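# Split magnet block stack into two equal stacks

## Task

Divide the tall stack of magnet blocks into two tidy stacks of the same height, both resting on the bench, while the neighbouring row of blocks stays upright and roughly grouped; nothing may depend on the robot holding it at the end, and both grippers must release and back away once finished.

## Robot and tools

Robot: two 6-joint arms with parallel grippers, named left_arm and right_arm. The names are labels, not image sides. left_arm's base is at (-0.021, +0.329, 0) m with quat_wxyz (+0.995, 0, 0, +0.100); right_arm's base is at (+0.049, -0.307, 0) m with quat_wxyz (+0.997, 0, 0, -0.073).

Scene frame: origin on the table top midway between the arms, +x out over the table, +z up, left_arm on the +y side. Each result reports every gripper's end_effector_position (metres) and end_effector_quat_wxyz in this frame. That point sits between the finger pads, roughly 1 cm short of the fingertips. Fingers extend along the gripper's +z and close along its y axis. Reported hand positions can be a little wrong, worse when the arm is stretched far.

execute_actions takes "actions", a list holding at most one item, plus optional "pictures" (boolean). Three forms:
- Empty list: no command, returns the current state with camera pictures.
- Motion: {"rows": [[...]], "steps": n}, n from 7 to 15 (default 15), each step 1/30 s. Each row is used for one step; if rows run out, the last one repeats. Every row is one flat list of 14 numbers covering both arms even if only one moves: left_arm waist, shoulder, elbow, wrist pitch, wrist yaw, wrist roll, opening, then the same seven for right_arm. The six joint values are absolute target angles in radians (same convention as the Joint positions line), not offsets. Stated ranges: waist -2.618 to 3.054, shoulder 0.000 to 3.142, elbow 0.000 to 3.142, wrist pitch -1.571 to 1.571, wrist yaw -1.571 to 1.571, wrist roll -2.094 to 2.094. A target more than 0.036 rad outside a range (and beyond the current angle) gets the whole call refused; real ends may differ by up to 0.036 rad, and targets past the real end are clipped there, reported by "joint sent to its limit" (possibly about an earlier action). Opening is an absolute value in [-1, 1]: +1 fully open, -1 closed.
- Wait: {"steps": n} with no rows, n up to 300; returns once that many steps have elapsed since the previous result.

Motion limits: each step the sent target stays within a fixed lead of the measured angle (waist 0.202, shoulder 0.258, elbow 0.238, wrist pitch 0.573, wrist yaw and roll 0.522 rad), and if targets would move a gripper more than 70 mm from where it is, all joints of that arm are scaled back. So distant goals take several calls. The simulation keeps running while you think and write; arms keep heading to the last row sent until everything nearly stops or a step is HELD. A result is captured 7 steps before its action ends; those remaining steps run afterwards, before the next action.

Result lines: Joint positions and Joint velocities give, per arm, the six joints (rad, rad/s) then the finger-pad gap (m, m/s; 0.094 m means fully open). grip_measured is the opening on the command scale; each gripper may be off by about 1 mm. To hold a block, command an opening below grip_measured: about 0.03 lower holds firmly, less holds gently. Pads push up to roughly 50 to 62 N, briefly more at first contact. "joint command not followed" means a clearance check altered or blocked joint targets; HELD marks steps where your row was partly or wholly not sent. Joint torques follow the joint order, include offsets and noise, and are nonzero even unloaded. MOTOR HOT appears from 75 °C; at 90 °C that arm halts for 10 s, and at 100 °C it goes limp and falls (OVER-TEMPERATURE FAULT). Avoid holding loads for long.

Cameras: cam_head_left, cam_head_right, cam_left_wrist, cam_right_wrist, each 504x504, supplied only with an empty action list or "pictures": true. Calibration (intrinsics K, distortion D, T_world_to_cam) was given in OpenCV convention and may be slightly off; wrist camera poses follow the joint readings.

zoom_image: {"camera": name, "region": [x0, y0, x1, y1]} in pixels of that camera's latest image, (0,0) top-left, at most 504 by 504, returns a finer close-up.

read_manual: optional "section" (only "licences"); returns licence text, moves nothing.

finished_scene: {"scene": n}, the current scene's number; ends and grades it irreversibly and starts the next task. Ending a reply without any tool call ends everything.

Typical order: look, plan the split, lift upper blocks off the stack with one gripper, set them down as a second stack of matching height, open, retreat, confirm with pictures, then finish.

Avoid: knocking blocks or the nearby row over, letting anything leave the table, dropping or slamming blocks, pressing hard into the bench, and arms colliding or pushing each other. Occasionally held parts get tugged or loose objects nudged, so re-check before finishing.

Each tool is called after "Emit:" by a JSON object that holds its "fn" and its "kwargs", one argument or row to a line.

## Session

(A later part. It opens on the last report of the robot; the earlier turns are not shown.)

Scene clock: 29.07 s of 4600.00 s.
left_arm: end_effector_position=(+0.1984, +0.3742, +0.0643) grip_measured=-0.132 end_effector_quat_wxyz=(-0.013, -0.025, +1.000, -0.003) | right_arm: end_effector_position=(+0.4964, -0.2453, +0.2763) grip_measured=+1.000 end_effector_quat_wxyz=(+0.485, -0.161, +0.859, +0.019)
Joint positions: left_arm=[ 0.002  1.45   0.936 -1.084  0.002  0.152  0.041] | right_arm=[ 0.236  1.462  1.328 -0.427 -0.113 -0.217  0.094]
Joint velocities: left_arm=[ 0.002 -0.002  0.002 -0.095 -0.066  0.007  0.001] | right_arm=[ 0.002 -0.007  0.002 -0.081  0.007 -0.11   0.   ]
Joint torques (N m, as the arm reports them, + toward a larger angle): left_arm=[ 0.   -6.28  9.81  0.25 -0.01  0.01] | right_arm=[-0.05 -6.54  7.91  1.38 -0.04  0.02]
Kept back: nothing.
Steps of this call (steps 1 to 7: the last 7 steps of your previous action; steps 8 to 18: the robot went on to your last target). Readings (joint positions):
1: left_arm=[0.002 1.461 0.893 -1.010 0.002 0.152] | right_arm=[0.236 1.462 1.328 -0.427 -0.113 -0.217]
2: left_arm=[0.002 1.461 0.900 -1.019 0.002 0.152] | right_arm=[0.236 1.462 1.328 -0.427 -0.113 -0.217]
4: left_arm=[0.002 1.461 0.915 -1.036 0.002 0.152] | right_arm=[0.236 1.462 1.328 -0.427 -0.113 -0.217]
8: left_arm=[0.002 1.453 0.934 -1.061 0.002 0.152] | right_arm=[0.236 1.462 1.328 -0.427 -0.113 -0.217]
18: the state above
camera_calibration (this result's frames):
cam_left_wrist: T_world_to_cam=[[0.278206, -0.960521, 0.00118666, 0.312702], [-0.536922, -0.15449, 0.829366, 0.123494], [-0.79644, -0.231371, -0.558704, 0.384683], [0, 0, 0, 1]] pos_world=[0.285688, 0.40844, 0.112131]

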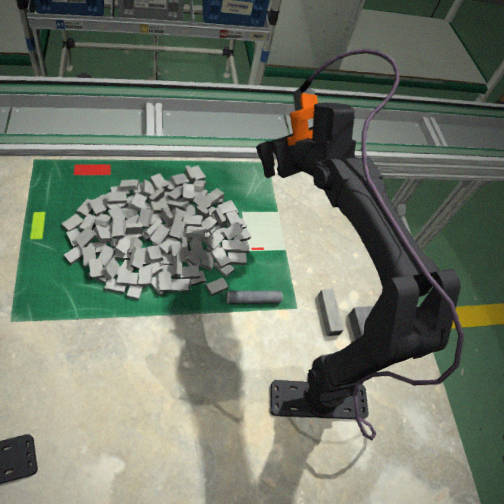

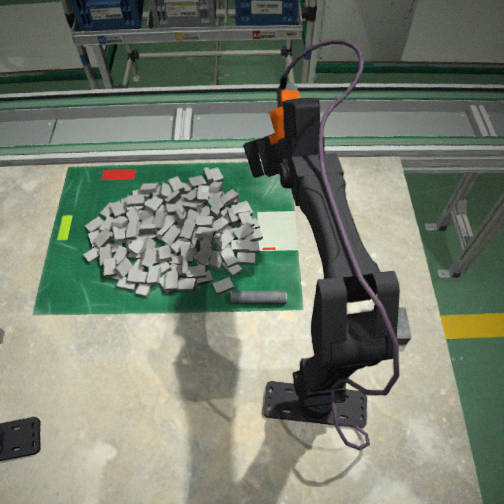

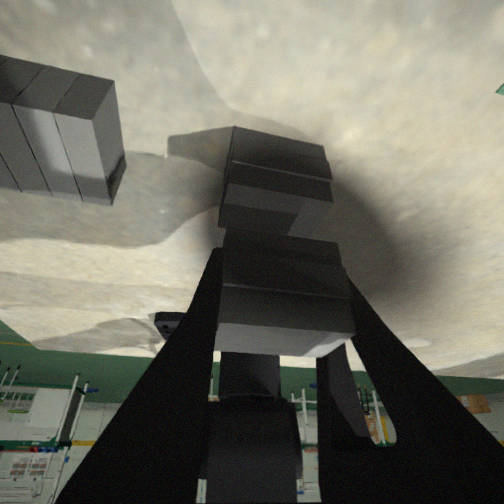

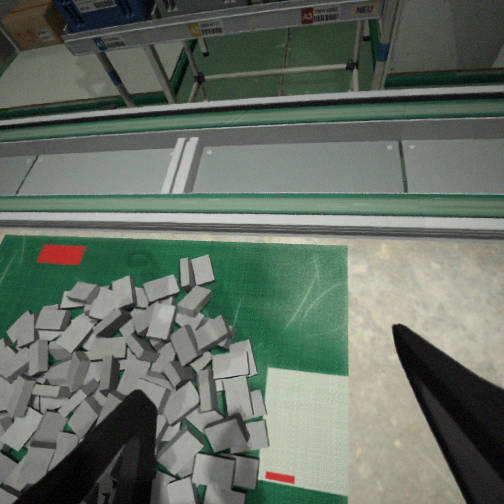

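Emit:
{"fn": "execute_actions", "kwargs": {
  "actions": [
    {"rows": [
[-0.002,1.424,0.970,-1.088,0.0,0.148,-0.165, 0.236,1.462,1.328,-0.427,-0.113,-0.217,1],
[-0.012,1.425,0.968,-1.081,0.0,0.138,-0.165, 0.236,1.462,1.328,-0.427,-0.113,-0.217,1],
[-0.028,1.427,0.965,-1.074,0.0,0.122,-0.165, 0.236,1.462,1.328,-0.427,-0.113,-0.217,1],
[-0.050,1.429,0.962,-1.067,0.0,0.101,-0.165, 0.236,1.462,1.328,-0.427,-0.113,-0.217,1],
[-0.075,1.430,0.959,-1.060,0.0,0.076,-0.165, 0.236,1.462,1.328,-0.427,-0.113,-0.217,1],
[-0.104,1.432,0.957,-1.054,0.0,0.047,-0.165, 0.236,1.462,1.328,-0.427,-0.113,-0.217,1],
[-0.135,1.433,0.954,-1.048,0.0,0.016,-0.165, 0.236,1.462,1.328,-0.427,-0.113,-0.217,1],
[-0.169,1.435,0.951,-1.043,0.0,-0.017,-0.165, 0.236,1.462,1.328,-0.427,-0.113,-0.217,1],
[-0.203,1.437,0.948,-1.040,0.0,-0.051,-0.165, 0.236,1.462,1.328,-0.427,-0.113,-0.217,1],
[-0.236,1.438,0.946,-1.038,0.0,-0.084,-0.165, 0.236,1.462,1.328,-0.427,-0.113,-0.217,1],
[-0.270,1.440,0.943,-1.033,0.0,-0.117,-0.165, 0.236,1.462,1.328,-0.427,-0.113,-0.217,1],
[-0.301,1.440,0.943,-1.024,0.0,-0.148,-0.165, 0.236,1.462,1.328,-0.427,-0.113,-0.217,1],
[-0.330,1.441,0.942,-1.012,0.0,-0.177,-0.165, 0.236,1.462,1.328,-0.427,-0.113,-0.217,1],
[-0.355,1.442,0.938,-0.999,0.0,-0.202,-0.165, 0.236,1.462,1.328,-0.427,-0.113,-0.217,1],
[-0.377,1.445,0.932,-0.983,0.0,-0.223,-0.165, 0.236,1.462,1.328,-0.427,-0.113,-0.217,1]
], "steps": 15}
  ]
}}

Emit:
{"fn": "execute_actions", "kwargs": {
  "actions": [
    {"rows": [
[-0.393,1.448,0.925,-0.967,0.0,-0.239,-0.165, 0.236,1.462,1.328,-0.427,-0.113,-0.217,1],
[-0.403,1.452,0.916,-0.949,0.0,-0.249,-0.165, 0.236,1.462,1.328,-0.427,-0.113,-0.217,1],
[-0.407,1.457,0.905,-0.931,0.0,-0.253,-0.165, 0.236,1.462,1.328,-0.427,-0.113,-0.217,1],
[-0.407,1.462,0.894,-0.913,0.0,-0.253,-0.165, 0.236,1.462,1.328,-0.427,-0.113,-0.217,1],
[-0.407,1.468,0.883,-0.895,0.0,-0.253,-0.165, 0.236,1.462,1.328,-0.427,-0.113,-0.217,1],
[-0.407,1.473,0.871,-0.879,0.0,-0.253,-0.165, 0.236,1.462,1.328,-0.427,-0.113,-0.217,1],
[-0.407,1.478,0.858,-0.863,0.0,-0.253,-0.165, 0.236,1.462,1.328,-0.427,-0.113,-0.217,1],
[-0.407,1.484,0.847,-0.850,0.0,-0.253,-0.165, 0.236,1.462,1.328,-0.427,-0.113,-0.217,1],
[-0.407,1.489,0.836,-0.838,0.0,-0.253,-0.165, 0.236,1.462,1.328,-0.427,-0.113,-0.217,1],
[-0.407,1.494,0.825,-0.829,0.0,-0.253,-0.165, 0.236,1.462,1.328,-0.427,-0.113,-0.217,1],
[-0.407,1.498,0.816,-0.824,0.0,-0.253,-0.165, 0.236,1.462,1.328,-0.427,-0.113,-0.217,1],
[-0.407,1.501,0.809,-0.822,0.0,-0.253,-0.165, 0.236,1.462,1.328,-0.427,-0.113,-0.217,1],
[-0.407,1.504,0.803,-0.822,0.0,-0.253,-0.165, 0.236,1.462,1.328,-0.427,-0.113,-0.217,1],
[-0.407,1.505,0.799,-0.822,0.0,-0.253,-0.165, 0.236,1.462,1.328,-0.427,-0.113,-0.217,1],
[-0.407,1.506,0.798,-0.822,0.0,-0.253,-0.165, 0.236,1.462,1.328,-0.427,-0.113,-0.217,1]
], "steps": 15}
  ]
}}

Emit:
{"fn": "execute_actions", "kwargs": {
  "actions": [
    {"steps": 20}
  ],
  "pictures": true
}}

Scene clock: 33.70 s of 4600.00 s.
left_arm: end_effector_position=(+0.2035, +0.3520, +0.0642) grip_measured=-0.132 end_effector_quat_wxyz=(-0.010, -0.010, +1.000, +0.002) | right_arm: end_effector_position=(+0.4964, -0.2453, +0.2763) grip_measured=+1.000 end_effector_quat_wxyz=(+0.485, -0.161, +0.859, +0.019)
Joint positions: left_arm=[-0.105  1.45   0.936 -1.077 -0.005  0.075  0.041] | right_arm=[ 0.236  1.462  1.328 -0.427 -0.113 -0.217  0.094]
Joint velocities: left_arm=[-0.921 -0.012  0.007  0.11  -0.007 -0.593  0.   ] | right_arm=[-0.002  0.007 -0.012  0.051  0.051 -0.007  0.   ]
Joint torques (N m, as the arm reports them, + toward a larger angle): left_arm=[-0.9  -5.3   7.82  0.6   0.11 -0.03] | right_arm=[-0.04 -6.48  7.89  1.37 -0.03  0.02]
Steps of this call (steps 1 to 15: the robot went on to your last target; steps 16 to 90: nothing new was sent; then 1.37 s passed at rest; steps 91 to 98: the first 8 steps of this action). Readings (joint positions):
91: left_arm=[0.002 1.450 0.936 -1.085 0.002 0.152] | right_arm=[0.236 1.462 1.328 -0.427 -0.113 -0.217]
92: left_arm=[0.002 1.450 0.936 -1.085 0.002 0.151] | right_arm=[0.236 1.462 1.328 -0.427 -0.113 -0.217]
94: left_arm=[-0.011 1.450 0.936 -1.085 -0.001 0.139] | right_arm=[0.236 1.462 1.328 -0.427 -0.113 -0.217]
98: the state above

Scene clock: 34.20 s of 4600.00 s.
left_arm: end_effector_position=(+0.2148, +0.2797, +0.0440) grip_measured=-0.132 end_effector_quat_wxyz=(+0.021, -0.010, +1.000, -0.008) | right_arm: end_effector_position=(+0.4964, -0.2453, +0.2763) grip_measured=+1.000 end_effector_quat_wxyz=(+0.485, -0.161, +0.859, +0.019)
Joint positions: left_arm=[-0.403  1.474  0.872 -0.925  0.007 -0.223  0.041] | right_arm=[ 0.236  1.462  1.328 -0.427 -0.113 -0.217  0.094]
Joint velocities: left_arm=[-0.002  0.203 -0.369  0.418  0.022 -0.183  0.   ] | right_arm=[ 0.007  0.002 -0.012  0.037 -0.022 -0.007  0.   ]
Joint torques (N m, as the arm reports them, + toward a larger angle): left_arm=[-0.3  -4.52  6.23  0.67 -0.06 -0.06] | right_arm=[-0.02 -6.48  7.93  1.38 -0.03  0.02]
Steps of this call (steps 1 to 7: the last 7 steps of your previous action; steps 8 to 15: the first 8 steps of this action). Readings (joint positions):
8: left_arm=[-0.357 1.450 0.935 -1.031 0.002 -0.133] | right_arm=[0.236 1.462 1.328 -0.427 -0.113 -0.217]
9: left_arm=[-0.377 1.450 0.932 -1.018 0.003 -0.154] | right_arm=[0.236 1.462 1.328 -0.427 -0.113 -0.217]
11: left_arm=[-0.399 1.451 0.918 -0.987 0.007 -0.187] | right_arm=[0.236 1.462 1.328 -0.427 -0.113 -0.217]
15: the state above

Scene clock: 34.87 s of 4600.00 s.
left_arm: end_effector_position=(+0.2049, +0.2817, +0.0182) grip_measured=-0.132 end_effector_quat_wxyz=(+0.004, -0.022, +1.000, -0.005) | right_arm: end_effector_position=(+0.4964, -0.2453, +0.2763) grip_measured=+1.000 end_effector_quat_wxyz=(+0.485, -0.161, +0.859, +0.019)
Joint positions: left_arm=[-0.403  1.512  0.796 -0.845  0.007 -0.247  0.041] | right_arm=[ 0.236  1.462  1.328 -0.427 -0.113 -0.217  0.094]
Joint velocities: left_arm=[-0.002  0.002  0.012 -0.022 -0.022 -0.007 -0.   ] | right_arm=[-0.002 -0.007  0.012 -0.037  0.066  0.066  0.   ]
Joint torques (N m, as the arm reports them, + toward a larger angle): left_arm=[-0.33 -4.84  6.22  0.7  -0.07 -0.07] | right_arm=[-0.03 -6.5   7.91  1.38 -0.03  0.02]
Kept back: nothing.
Steps of this call (steps 1 to 7: the last 7 steps of your previous action; steps 8 to 20: the robot went on to your last target). Readings (joint positions):
1: left_arm=[-0.403 1.481 0.859 -0.912 0.007 -0.227] | right_arm=[0.236 1.462 1.328 -0.427 -0.113 -0.217]
2: left_arm=[-0.403 1.488 0.846 -0.899 0.007 -0.231] | right_arm=[0.236 1.462 1.328 -0.427 -0.113 -0.217]
4: left_arm=[-0.403 1.500 0.823 -0.880 0.007 -0.237] | right_arm=[0.236 1.462 1.328 -0.427 -0.113 -0.217]
8: left_arm=[-0.403 1.512 0.797 -0.865 0.007 -0.243] | right_arm=[0.236 1.462 1.328 -0.427 -0.113 -0.217]
20: the state above
camera_calibration (this result's frames):
cam_left_wrist: T_world_to_cam=[[0.271461, -0.962379, 0.0116715, 0.223841], [-0.565568, -0.149696, 0.811002, 0.155765], [-0.778744, -0.226756, -0.584927, 0.33826], [0, 0, 0, 1]] pos_world=[0.290749, 0.31544, 0.0689196]

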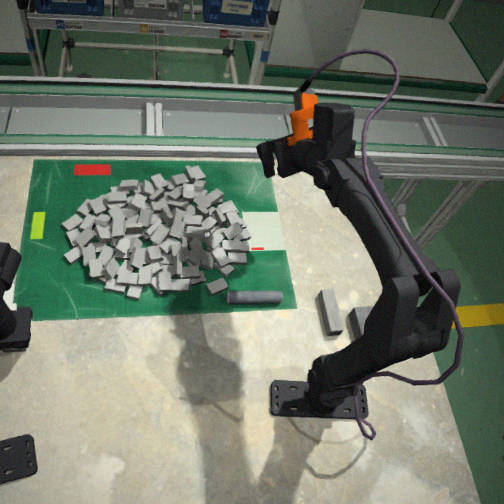

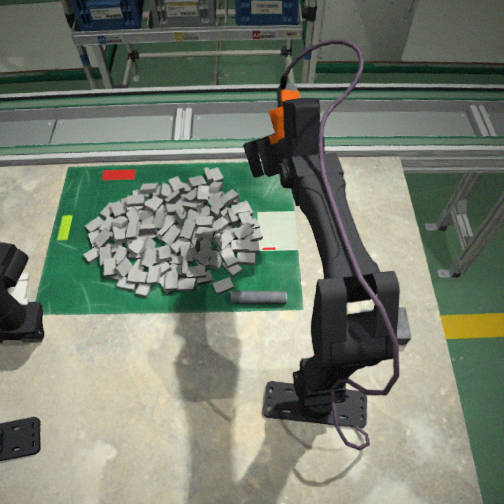

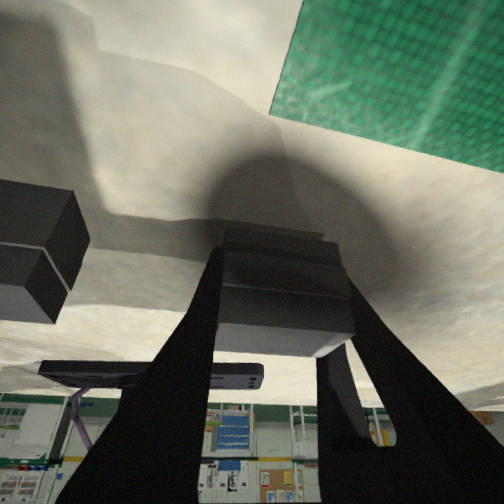

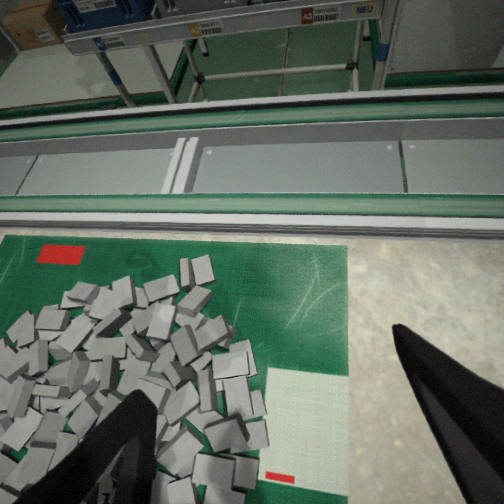

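Emit:
{"fn": "execute_actions", "kwargs": {
  "actions": [
    {"rows": [
[-0.407,1.507,0.797,-0.819,-0.002,-0.253,-0.165, 0.236,1.462,1.328,-0.427,-0.113,-0.217,1],
[-0.407,1.508,0.796,-0.816,-0.004,-0.253,-0.165, 0.236,1.462,1.328,-0.427,-0.113,-0.217,1],
[-0.407,1.509,0.794,-0.813,-0.005,-0.253,-0.165, 0.236,1.462,1.328,-0.427,-0.113,-0.217,1],
[-0.407,1.510,0.793,-0.810,-0.005,-0.253,-0.165, 0.236,1.462,1.328,-0.427,-0.113,-0.217,1],
[-0.407,1.511,0.791,-0.807,-0.005,-0.253,-0.165, 0.236,1.462,1.328,-0.427,-0.113,-0.217,1],
[-0.407,1.512,0.790,-0.805,-0.005,-0.253,-0.165, 0.236,1.462,1.328,-0.427,-0.113,-0.217,1],
[-0.407,1.513,0.789,-0.803,-0.005,-0.253,-0.165, 0.236,1.462,1.328,-0.427,-0.113,-0.217,1],
[-0.407,1.514,0.787,-0.802,-0.005,-0.253,-0.165, 0.236,1.462,1.328,-0.427,-0.113,-0.217,1],
[-0.407,1.515,0.786,-0.801,-0.005,-0.253,-0.165, 0.236,1.462,1.328,-0.427,-0.113,-0.217,1],
[-0.407,1.516,0.785,-0.800,-0.005,-0.253,-0.165, 0.236,1.462,1.328,-0.427,-0.113,-0.217,1],
[-0.407,1.517,0.784,-0.800,-0.005,-0.253,-0.165, 0.236,1.462,1.328,-0.427,-0.113,-0.217,1],
[-0.407,1.518,0.783,-0.800,-0.005,-0.253,-0.165, 0.236,1.462,1.328,-0.427,-0.113,-0.217,1]
], "steps": 12}
  ]
}}

Emit:
{"fn": "execute_actions", "kwargs": {
  "actions": [
    {"steps": 16}
  ],
  "pictures": true
}}

Scene clock: 35.73 s of 4600.00 s.
left_arm: end_effector_position=(+0.2063, +0.2815, +0.0182) grip_measured=-0.132 end_effector_quat_wxyz=(+0.007, -0.022, +1.000, -0.005) | right_arm: end_effector_position=(+0.4964, -0.2453, +0.2763) grip_measured=+1.000 end_effector_quat_wxyz=(+0.485, -0.161, +0.859, +0.019)
Joint positions: left_arm=[-0.403  1.512  0.796 -0.839  0.006 -0.247  0.041] | right_arm=[ 0.236  1.462  1.328 -0.427 -0.113 -0.217  0.094]
Joint velocities: left_arm=[ 0.027 -0.012 -0.012  0.095 -0.022  0.051 -0.   ] | right_arm=[ 0.007  0.002  0.007 -0.066 -0.066  0.022  0.   ]
Joint torques (N m, as the arm reports them, + toward a larger angle): left_arm=[-0.29 -4.47  5.71  0.72 -0.09 -0.09] | right_arm=[-0.06 -6.51  7.91  1.38 -0.04  0.02]
Steps of this call (steps 1 to 15: the robot went on to your last target; steps 16 to 21: nothing new was sent; steps 22 to 26: the first 5 steps of this action). Readings (joint positions):
22: left_arm=[-0.403 1.512 0.796 -0.844 0.007 -0.247] | right_arm=[0.236 1.462 1.328 -0.427 -0.113 -0.217]
23: left_arm=[-0.403 1.512 0.796 -0.843 0.007 -0.247] | right_arm=[0.236 1.462 1.328 -0.427 -0.113 -0.217]
25: left_arm=[-0.403 1.512 0.796 -0.841 0.006 -0.247] | right_arm=[0.236 1.462 1.328 -0.427 -0.113 -0.217]
26: the state above

Scene clock: 36.27 s of 4600.00 s.
left_arm: end_effector_position=(+0.2061, +0.2817, +0.0139) grip_measured=-0.132 end_effector_quat_wxyz=(+0.006, -0.022, +1.000, -0.004) | right_arm: end_effector_position=(+0.4964, -0.2453, +0.2763) grip_measured=+1.000 end_effector_quat_wxyz=(+0.485, -0.161, +0.859, +0.019)
Joint positions: left_arm=[-0.403  1.521  0.785 -0.82   0.005 -0.247  0.041] | right_arm=[ 0.236  1.462  1.328 -0.427 -0.113 -0.217  0.094]
Joint velocities: left_arm=[-0.007  0.007 -0.027  0.037 -0.022  0.037 -0.001] | right_arm=[ 0.012  0.002 -0.002  0.022 -0.051 -0.007  0.   ]
Joint torques (N m, as the arm reports them, + toward a larger angle): left_arm=[-0.29 -4.58  5.85  0.67 -0.09 -0.05] | right_arm=[-0.02 -6.52  7.9   1.38 -0.03  0.01]
Kept back: nothing.
Steps of this call (steps 1 to 7: the last 7 steps of your previous action; steps 8 to 16: the robot went on to your last target). Readings (joint positions):
1: left_arm=[-0.403 1.512 0.796 -0.837 0.006 -0.247] | right_arm=[0.236 1.462 1.328 -0.427 -0.113 -0.217]
2: left_arm=[-0.403 1.512 0.796 -0.835 0.006 -0.247] | right_arm=[0.236 1.462 1.328 -0.427 -0.113 -0.217]
4: left_arm=[-0.403 1.512 0.796 -0.831 0.006 -0.247] | right_arm=[0.236 1.462 1.328 -0.427 -0.113 -0.217]
8: left_arm=[-0.403 1.514 0.796 -0.825 0.005 -0.247] | right_arm=[0.236 1.462 1.328 -0.427 -0.113 -0.217]
16: the state above
camera_calibration (this result's frames):
cam_left_wrist: T_world_to_cam=[[0.272156, -0.962173, 0.0124306, 0.223409], [-0.569325, -0.150595, 0.808202, 0.160962], [-0.775758, -0.227034, -0.588774, 0.336172], [0, 0, 0, 1]] pos_world=[0.291626, 0.31552, 0.0650619]

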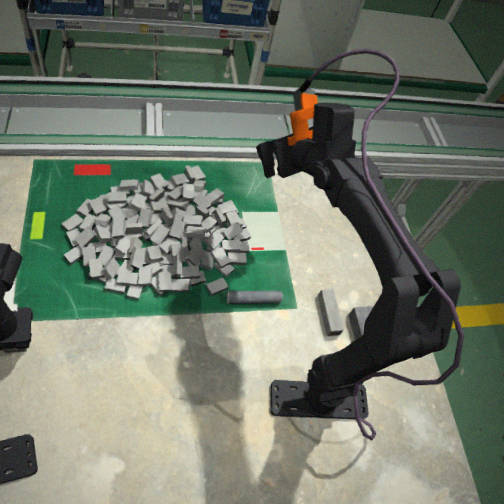

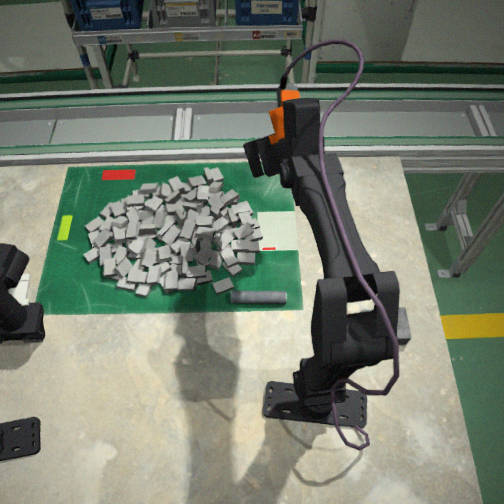

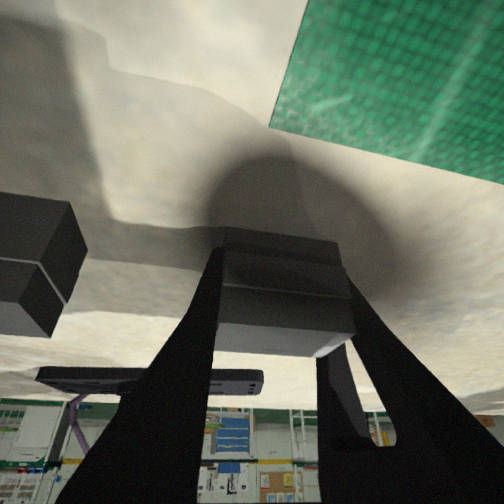

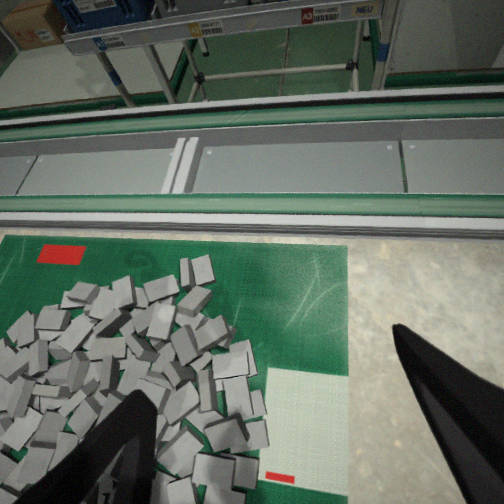

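Emit:
{"fn": "zoom_image", "kwargs": {
  "camera": "cam_left_wrist",
  "region": [190, 200, 370, 370]
}}

Emit:
{"fn": "zoom_image", "kwargs": {
  "camera": "cam_left_wrist",
  "region": [0, 180, 160, 350]
}}

Region (190, 200, 370, 370) of cam_left_wrist's 504x504 image, scaled by 2.800, with more detail than that image has.

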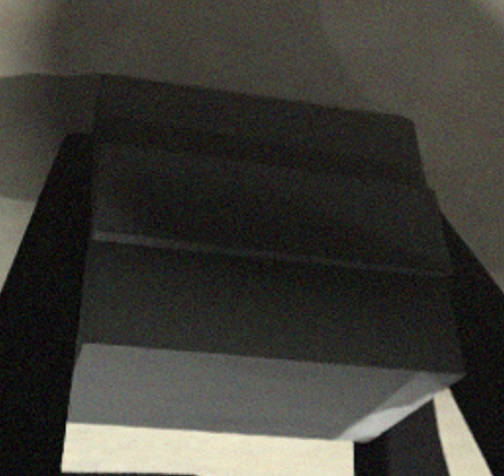

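Region (0, 180, 160, 350) of cam_left_wrist's 504x504 image, scaled by 2.965, with more detail than that image has; it fills the left 474 columns of this view, and the rest is white.

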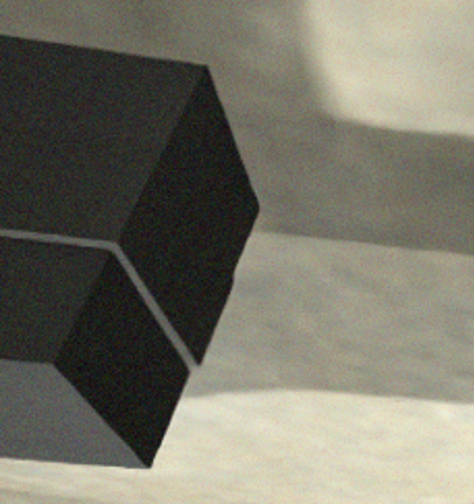

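Emit:
{"fn": "execute_actions", "kwargs": {
  "actions": [
    {"rows": [
[-0.403,1.517,0.785,-0.803,-0.003,-0.250,-0.145, 0.236,1.462,1.328,-0.427,-0.113,-0.217,1],
[-0.403,1.516,0.787,-0.806,-0.002,-0.247,-0.125, 0.236,1.462,1.328,-0.427,-0.113,-0.217,1],
[-0.403,1.515,0.789,-0.809,0.0,-0.247,-0.09, 0.236,1.462,1.328,-0.427,-0.113,-0.217,1],
[-0.403,1.514,0.791,-0.812,0.0,-0.247,-0.02, 0.236,1.462,1.328,-0.427,-0.113,-0.217,1],
[-0.403,1.513,0.793,-0.815,0.0,-0.247,0.08, 0.236,1.462,1.328,-0.427,-0.113,-0.217,1],
[-0.403,1.512,0.795,-0.815,0.0,-0.247,0.19, 0.236,1.462,1.328,-0.427,-0.113,-0.217,1],
[-0.403,1.512,0.795,-0.815,0.0,-0.239,0.29, 0.236,1.462,1.328,-0.427,-0.113,-0.217,1],
[-0.403,1.512,0.795,-0.815,0.0,-0.216,0.36, 0.236,1.462,1.328,-0.427,-0.113,-0.217,1],
[-0.403,1.512,0.795,-0.815,0.0,-0.179,0.40, 0.236,1.462,1.328,-0.427,-0.113,-0.217,1],
[-0.403,1.512,0.795,-0.815,0.0,-0.130,0.40, 0.236,1.462,1.328,-0.427,-0.113,-0.217,1],
[-0.403,1.512,0.795,-0.815,0.0,-0.070,0.40, 0.236,1.462,1.328,-0.427,-0.113,-0.217,1],
[-0.403,1.512,0.795,-0.815,0.0,-0.001,0.40, 0.236,1.462,1.328,-0.427,-0.113,-0.217,1],
[-0.403,1.512,0.795,-0.815,0.0,0.077,0.40, 0.236,1.462,1.328,-0.427,-0.113,-0.217,1],
[-0.403,1.512,0.795,-0.815,0.0,0.162,0.40, 0.236,1.462,1.328,-0.427,-0.113,-0.217,1],
[-0.403,1.512,0.795,-0.815,0.0,0.252,0.40, 0.236,1.462,1.328,-0.427,-0.113,-0.217,1]
], "steps": 15}
  ]
}}

Emit:
{"fn": "execute_actions", "kwargs": {
  "actions": [
    {"rows": [
[-0.403,1.512,0.795,-0.815,0.0,0.346,0.40, 0.236,1.462,1.328,-0.427,-0.113,-0.217,1],
[-0.403,1.512,0.795,-0.815,0.0,0.443,0.40, 0.236,1.462,1.328,-0.427,-0.113,-0.217,1],
[-0.403,1.512,0.795,-0.815,0.0,0.542,0.40, 0.236,1.462,1.328,-0.427,-0.113,-0.217,1],
[-0.403,1.512,0.795,-0.815,0.0,0.640,0.40, 0.236,1.462,1.328,-0.427,-0.113,-0.217,1],
[-0.403,1.512,0.795,-0.815,0.0,0.737,0.40, 0.236,1.462,1.328,-0.427,-0.113,-0.217,1],
[-0.403,1.512,0.795,-0.815,0.0,0.831,0.40, 0.236,1.462,1.328,-0.427,-0.113,-0.217,1],
[-0.403,1.512,0.795,-0.815,0.0,0.921,0.40, 0.236,1.462,1.328,-0.427,-0.113,-0.217,1],
[-0.403,1.512,0.795,-0.815,0.0,1.006,0.40, 0.236,1.462,1.328,-0.427,-0.113,-0.217,1],
[-0.403,1.512,0.795,-0.815,0.0,1.084,0.40, 0.236,1.462,1.328,-0.427,-0.113,-0.217,1],
[-0.403,1.512,0.795,-0.815,0.0,1.153,0.40, 0.236,1.462,1.328,-0.427,-0.113,-0.217,1],
[-0.403,1.512,0.795,-0.815,0.0,1.213,0.40, 0.236,1.462,1.328,-0.427,-0.113,-0.217,1],
[-0.403,1.512,0.795,-0.815,0.0,1.262,0.40, 0.236,1.462,1.328,-0.427,-0.113,-0.217,1],
[-0.403,1.512,0.795,-0.815,0.0,1.299,0.40, 0.236,1.462,1.328,-0.427,-0.113,-0.217,1],
[-0.403,1.512,0.795,-0.815,0.0,1.322,0.40, 0.236,1.462,1.328,-0.427,-0.113,-0.217,1],
[-0.403,1.512,0.795,-0.815,0.0,1.330,0.40, 0.236,1.462,1.328,-0.427,-0.113,-0.217,1]
], "steps": 15}
  ]
}}

Emit:
{"fn": "execute_actions", "kwargs": {
  "actions": [
    {"rows": [
[-0.403,1.512,0.795,-0.815,0.0,1.330,0.36, 0.236,1.462,1.328,-0.427,-0.113,-0.217,1],
[-0.403,1.512,0.795,-0.815,0.0,1.330,0.31, 0.236,1.462,1.328,-0.427,-0.113,-0.217,1],
[-0.403,1.512,0.795,-0.815,0.0,1.330,0.26, 0.236,1.462,1.328,-0.427,-0.113,-0.217,1],
[-0.403,1.512,0.795,-0.815,0.0,1.330,0.21, 0.236,1.462,1.328,-0.427,-0.113,-0.217,1],
[-0.403,1.512,0.795,-0.815,0.0,1.330,0.16, 0.236,1.462,1.328,-0.427,-0.113,-0.217,1],
[-0.403,1.512,0.795,-0.815,0.0,1.330,0.11, 0.236,1.462,1.328,-0.427,-0.113,-0.217,1],
[-0.403,1.512,0.795,-0.815,0.0,1.330,0.06, 0.236,1.462,1.328,-0.427,-0.113,-0.217,1],
[-0.403,1.512,0.795,-0.815,0.0,1.330,0.01, 0.236,1.462,1.328,-0.427,-0.113,-0.217,1],
[-0.403,1.512,0.795,-0.815,0.0,1.330,-0.04, 0.236,1.462,1.328,-0.427,-0.113,-0.217,1],
[-0.403,1.512,0.795,-0.815,0.0,1.330,-0.08, 0.236,1.462,1.328,-0.427,-0.113,-0.217,1],
[-0.403,1.512,0.795,-0.815,0.0,1.330,-0.12, 0.236,1.462,1.328,-0.427,-0.113,-0.217,1],
[-0.403,1.512,0.795,-0.815,0.0,1.330,-0.15, 0.236,1.462,1.328,-0.427,-0.113,-0.217,1]
], "steps": 12}
  ]
}}

Emit:
{"fn": "execute_actions", "kwargs": {
  "actions": [
    {"steps": 11}
  ],
  "pictures": true
}}

Scene clock: 48.90 s of 4600.00 s.
left_arm: end_effector_position=(+0.2061, +0.2817, +0.0139) grip_measured=+0.323 end_effector_quat_wxyz=(+0.007, -0.020, +1.000, -0.004) | right_arm: end_effector_position=(+0.4964, -0.2453, +0.2763) grip_measured=+1.000 end_effector_quat_wxyz=(+0.485, -0.161, +0.859, +0.019)
Joint positions: left_arm=[-0.403  1.521  0.785 -0.82   0.005 -0.243  0.062] | right_arm=[ 0.236  1.462  1.328 -0.427 -0.113 -0.217  0.094]
Joint velocities: left_arm=[ 0.002  0.002  0.007 -0.037 -0.037  0.125  0.069] | right_arm=[-0.007 -0.002  0.002  0.007 -0.051  0.007  0.   ]
Joint torques (N m, as the arm reports them, + toward a larger angle): left_arm=[ 0.03 -5.17  7.02  0.51 -0.06  0.07] | right_arm=[-0.03 -6.51  7.9   1.38 -0.04  0.02]
Steps of this call (steps 1 to 15: the robot went on to your last target; steps 16 to 90: nothing new was sent; then 9.37 s passed at rest; steps 91 to 98: the first 8 steps of this action). Readings (joint positions):
91: left_arm=[-0.403 1.521 0.785 -0.820 0.005 -0.247] | right_arm=[0.236 1.462 1.328 -0.427 -0.113 -0.217]
92: left_arm=[-0.403 1.521 0.785 -0.820 0.005 -0.247] | right_arm=[0.236 1.462 1.328 -0.427 -0.113 -0.217]
94: left_arm=[-0.403 1.521 0.785 -0.820 0.005 -0.247] | right_arm=[0.236 1.462 1.328 -0.427 -0.113 -0.217]
98: the state above

Scene clock: 49.40 s of 4600.00 s.
left_arm: end_effector_position=(+0.2061, +0.2820, +0.0139) grip_measured=+0.398 end_effector_quat_wxyz=(+0.008, +0.409, +0.913, -0.000) | right_arm: end_effector_position=(+0.4964, -0.2453, +0.2763) grip_measured=+1.000 end_effector_quat_wxyz=(+0.485, -0.161, +0.859, +0.019)
Joint positions: left_arm=[-0.403  1.521  0.785 -0.82   0.004  0.64   0.066] | right_arm=[ 0.236  1.462  1.328 -0.427 -0.113 -0.217  0.094]
Joint velocities: left_arm=[-0.012  0.002  0.002  0.037  0.022  2.41   0.001] | right_arm=[-0.007  0.012 -0.002  0.037  0.037 -0.051  0.   ]
Joint torques (N m, as the arm reports them, + toward a larger angle): left_arm=[ 0.02 -5.13  6.99  0.53  0.01  0.01] | right_arm=[-0.07 -6.51  7.89  1.37 -0.05  0.02]
Steps of this call (steps 1 to 7: the last 7 steps of your previous action; steps 8 to 15: the first 8 steps of this action). Readings (joint positions):
8: left_arm=[-0.403 1.521 0.785 -0.820 0.005 0.063] | right_arm=[0.236 1.462 1.328 -0.427 -0.113 -0.217]
9: left_arm=[-0.403 1.521 0.785 -0.820 0.005 0.135] | right_arm=[0.236 1.462 1.328 -0.427 -0.113 -0.217]
11: left_arm=[-0.403 1.521 0.785 -0.820 0.005 0.294] | right_arm=[0.236 1.462 1.328 -0.427 -0.113 -0.217]
15: the state above

Scene clock: 49.80 s of 4600.00 s.
left_arm: end_effector_position=(+0.2063, +0.2831, +0.0139) grip_measured=+0.184 end_effector_quat_wxyz=(+0.006, +0.669, +0.744, +0.005) | right_arm: end_effector_position=(+0.4964, -0.2453, +0.2763) grip_measured=+1.000 end_effector_quat_wxyz=(+0.485, -0.161, +0.859, +0.019)
Joint positions: left_arm=[-0.403  1.521  0.785 -0.82  -0.002  1.261  0.056] | right_arm=[ 0.236  1.462  1.328 -0.427 -0.113 -0.217  0.094]
Joint velocities: left_arm=[-0.007 -0.007  0.007  0.007  0.007  0.359 -0.043] | right_arm=[-0.007 -0.007 -0.022 -0.037 -0.066 -0.051  0.   ]
Joint torques (N m, as the arm reports them, + toward a larger angle): left_arm=[ 0.03 -5.05  6.96  0.54  0.08  0.06] | right_arm=[-0.02 -6.49  7.92  1.39 -0.04  0.02]
Steps of this call (steps 1 to 7: the last 7 steps of your previous action; steps 8 to 12: the first 5 steps of this action). Readings (joint positions):
8: left_arm=[-0.403 1.521 0.785 -0.820 -0.000 1.170] | right_arm=[0.236 1.462 1.328 -0.427 -0.113 -0.217]
9: left_arm=[-0.403 1.521 0.785 -0.820 -0.001 1.201] | right_arm=[0.236 1.462 1.328 -0.427 -0.113 -0.217]
11: left_arm=[-0.403 1.521 0.785 -0.820 -0.002 1.246] | right_arm=[0.236 1.462 1.328 -0.427 -0.113 -0.217]
12: the state above

Scene clock: 50.17 s of 4600.00 s.
left_arm: end_effector_position=(+0.2064, +0.2834, +0.0139) grip_measured=-0.147 end_effector_quat_wxyz=(+0.005, +0.690, +0.724, +0.006) | right_arm: end_effector_position=(+0.4964, -0.2453, +0.2763) grip_measured=+1.000 end_effector_quat_wxyz=(+0.485, -0.161, +0.859, +0.019)
Joint positions: left_arm=[-0.403  1.521  0.785 -0.82  -0.004  1.319  0.04 ] | right_arm=[ 0.236  1.462  1.328 -0.427 -0.113 -0.217  0.094]
Joint velocities: left_arm=[ 0.002 -0.007 -0.002 -0.022 -0.037  0.022  0.   ] | right_arm=[ 0.007 -0.012 -0.012 -0.051 -0.022 -0.066  0.   ]
Joint torques (N m, as the arm reports them, + toward a larger angle): left_arm=[ 0.06 -5.07  6.96  0.51  0.05  0.1 ] | right_arm=[-0.01 -6.48  7.93  1.38 -0.03  0.01]
Kept back: nothing.
Steps of this call (steps 1 to 7: the last 7 steps of your previous action; steps 8 to 11: the robot went on to your last target). Readings (joint positions):
1: left_arm=[-0.403 1.521 0.785 -0.820 -0.003 1.274] | right_arm=[0.236 1.462 1.328 -0.427 -0.113 -0.217]
2: left_arm=[-0.403 1.521 0.785 -0.820 -0.003 1.284] | right_arm=[0.236 1.462 1.328 -0.427 -0.113 -0.217]
4: left_arm=[-0.403 1.521 0.785 -0.820 -0.003 1.298] | right_arm=[0.236 1.462 1.328 -0.427 -0.113 -0.217]
8: left_arm=[-0.403 1.521 0.785 -0.820 -0.004 1.313] | right_arm=[0.236 1.462 1.328 -0.427 -0.113 -0.217]
11: the state above
camera_calibration (this result's frames):
cam_left_wrist: T_world_to_cam=[[-0.960782, -0.276956, -0.0139208, 0.285581], [-0.172332, 0.556997, 0.812438, -0.121123], [-0.217256, 0.782975, -0.582881, -0.0647823], [0, 0, 0, 1]] pos_world=[0.239433, 0.197282, 0.0646204]

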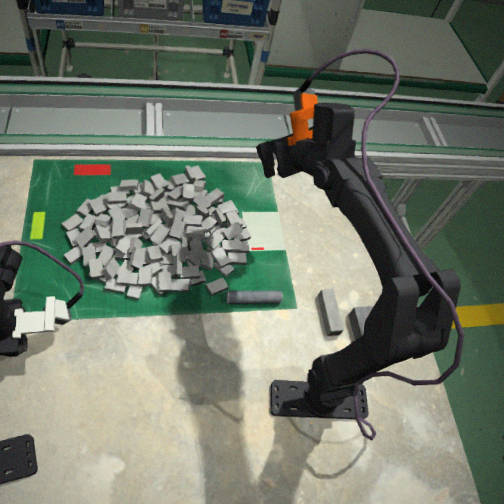

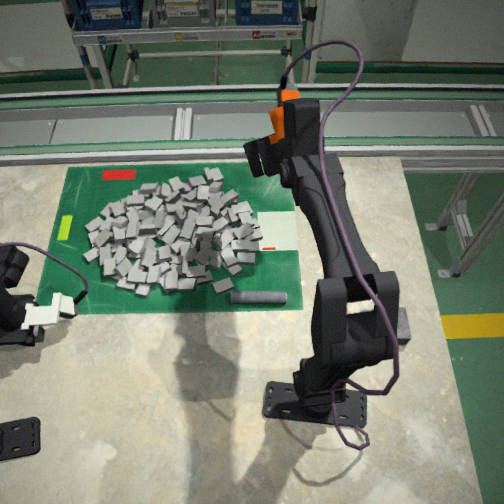

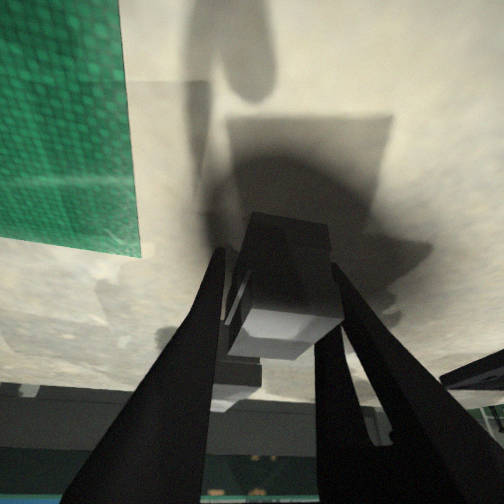

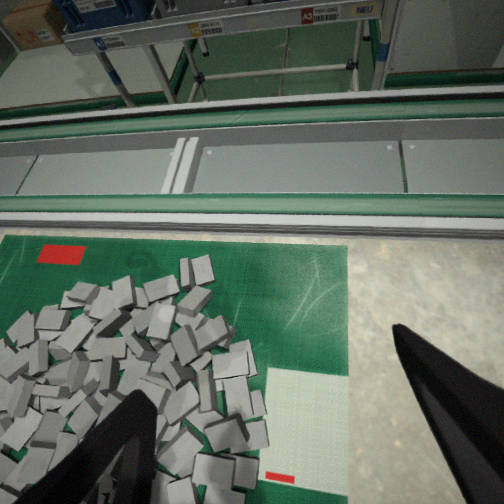

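Emit:
{"fn": "execute_actions", "kwargs": {
  "actions": [
    {"rows": [
[-0.403,1.512,0.795,-0.815,0.0,1.330,-0.19, 0.236,1.462,1.328,-0.427,-0.113,-0.217,1],
[-0.403,1.512,0.795,-0.815,0.0,1.330,-0.23, 0.236,1.462,1.328,-0.427,-0.113,-0.217,1],
[-0.403,1.512,0.795,-0.815,0.0,1.330,-0.27, 0.236,1.462,1.328,-0.427,-0.113,-0.217,1],
[-0.403,1.512,0.795,-0.815,0.0,1.330,-0.30, 0.236,1.462,1.328,-0.427,-0.113,-0.217,1],
[-0.403,1.512,0.795,-0.815,0.0,1.330,-0.32, 0.236,1.462,1.328,-0.427,-0.113,-0.217,1],
[-0.403,1.512,0.795,-0.815,0.0,1.330,-0.34, 0.236,1.462,1.328,-0.427,-0.113,-0.217,1],
[-0.403,1.512,0.795,-0.815,0.0,1.330,-0.36, 0.236,1.462,1.328,-0.427,-0.113,-0.217,1],
[-0.403,1.512,0.795,-0.815,0.0,1.330,-0.38, 0.236,1.462,1.328,-0.427,-0.113,-0.217,1],
[-0.403,1.512,0.795,-0.815,0.0,1.330,-0.395, 0.236,1.462,1.328,-0.427,-0.113,-0.217,1],
[-0.403,1.512,0.795,-0.815,0.0,1.330,-0.41, 0.236,1.462,1.328,-0.427,-0.113,-0.217,1],
[-0.403,1.512,0.795,-0.815,0.0,1.330,-0.425, 0.236,1.462,1.328,-0.427,-0.113,-0.217,1],
[-0.403,1.512,0.795,-0.815,0.0,1.330,-0.44, 0.236,1.462,1.328,-0.427,-0.113,-0.217,1],
[-0.403,1.512,0.795,-0.815,0.0,1.330,-0.455, 0.236,1.462,1.328,-0.427,-0.113,-0.217,1],
[-0.403,1.512,0.795,-0.815,0.0,1.330,-0.47, 0.236,1.462,1.328,-0.427,-0.113,-0.217,1],
[-0.403,1.512,0.795,-0.815,0.0,1.330,-0.485, 0.236,1.462,1.328,-0.427,-0.113,-0.217,1]
], "steps": 15}
  ]
}}

Emit:
{"fn": "execute_actions", "kwargs": {
  "actions": [
    {"steps": 12}
  ],
  "pictures": true
}}

Scene clock: 51.40 s of 4600.00 s.
left_arm: end_effector_position=(+0.2065, +0.2835, +0.0139) grip_measured=-0.369 end_effector_quat_wxyz=(+0.005, +0.691, +0.722, +0.006) | right_arm: end_effector_position=(+0.4964, -0.2453, +0.2763) grip_measured=+1.000 end_effector_quat_wxyz=(+0.485, -0.161, +0.859, +0.019)
Joint positions: left_arm=[-0.403  1.521  0.785 -0.82  -0.005  1.324  0.03 ] | right_arm=[ 0.236  1.462  1.328 -0.427 -0.113 -0.217  0.094]
Joint velocities: left_arm=[ 0.002 -0.022 -0.012 -0.007 -0.007  0.095 -0.016] | right_arm=[ 0.007 -0.002 -0.012 -0.007 -0.051 -0.022  0.   ]
Joint torques (N m, as the arm reports them, + toward a larger angle): left_arm=[ 0.04 -5.13  6.97  0.49  0.09  0.05] | right_arm=[ 0.   -6.45  7.88  1.39 -0.05  0.02]
Steps of this call (steps 1 to 29: the robot went on to your last target; steps 30 to 37: the first 8 steps of this action). Readings (joint positions):
30: left_arm=[-0.403 1.521 0.785 -0.820 -0.004 1.324] | right_arm=[0.236 1.462 1.328 -0.427 -0.113 -0.217]
31: left_arm=[-0.403 1.521 0.785 -0.820 -0.004 1.324] | right_arm=[0.236 1.462 1.328 -0.427 -0.113 -0.217]
33: left_arm=[-0.403 1.521 0.785 -0.820 -0.004 1.324] | right_arm=[0.236 1.462 1.328 -0.427 -0.113 -0.217]
37: the state above

Scene clock: 51.80 s of 4600.00 s.
left_arm: end_effector_position=(+0.2069, +0.2836, +0.0139) grip_measured=-0.453 end_effector_quat_wxyz=(+0.005, +0.691, +0.722, +0.007) | right_arm: end_effector_position=(+0.4964, -0.2453, +0.2763) grip_measured=+1.000 end_effector_quat_wxyz=(+0.485, -0.161, +0.859, +0.019)
Joint positions: left_arm=[-0.403  1.521  0.785 -0.818 -0.006  1.324  0.026] | right_arm=[ 0.236  1.462  1.328 -0.427 -0.113 -0.217  0.094]
Joint velocities: left_arm=[-0.007 -0.002  0.012  0.007  0.022 -0.037  0.001] | right_arm=[ 0.007 -0.002 -0.017 -0.022 -0.051 -0.037  0.   ]
Joint torques (N m, as the arm reports them, + toward a larger angle): left_arm=[ 0.04 -5.08  6.99  0.51  0.08  0.07] | right_arm=[-0.02 -6.47  7.92  1.38 -0.05  0.02]
Kept back: nothing.
Steps of this call (steps 1 to 7: the last 7 steps of your previous action; steps 8 to 12: the robot went on to your last target). Readings (joint positions):
1: left_arm=[-0.403 1.521 0.785 -0.820 -0.005 1.324] | right_arm=[0.236 1.462 1.328 -0.427 -0.113 -0.217]
2: left_arm=[-0.403 1.521 0.785 -0.819 -0.006 1.324] | right_arm=[0.236 1.462 1.328 -0.427 -0.113 -0.217]
4: left_arm=[-0.403 1.521 0.785 -0.818 -0.006 1.324] | right_arm=[0.236 1.462 1.328 -0.427 -0.113 -0.217]
8: left_arm=[-0.403 1.521 0.785 -0.818 -0.006 1.324] | right_arm=[0.236 1.462 1.328 -0.427 -0.113 -0.217]
12: the state above
camera_calibration (this result's frames):
cam_left_wrist: T_world_to_cam=[[-0.962208, -0.271827, -0.0163329, 0.285001], [-0.171132, 0.556938, 0.812732, -0.121372], [-0.211826, 0.784812, -0.582409, -0.0664496], [0, 0, 0, 1]] pos_world=[0.239384, 0.197218, 0.0645965]

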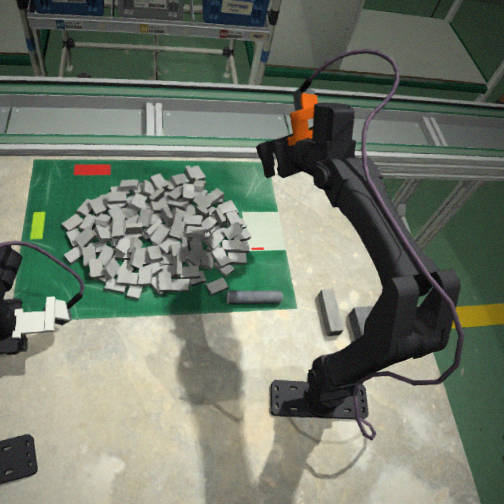

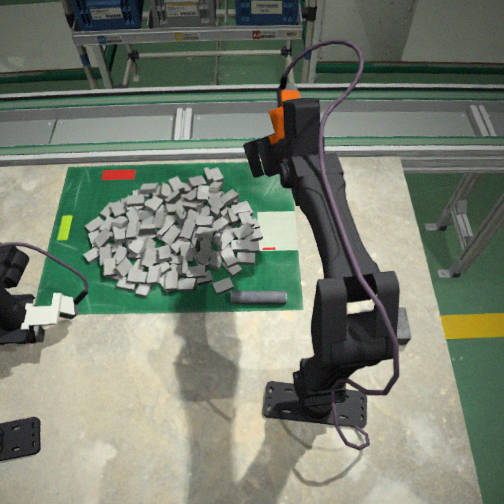

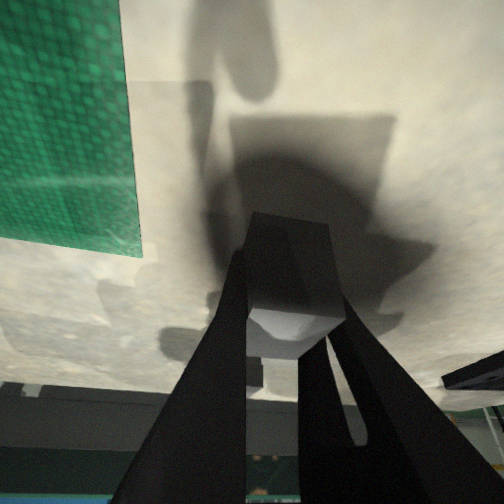

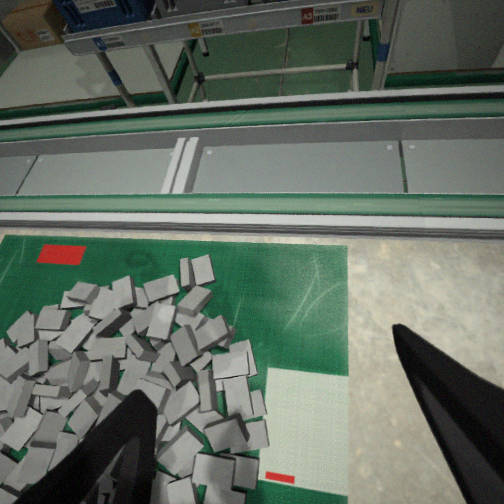

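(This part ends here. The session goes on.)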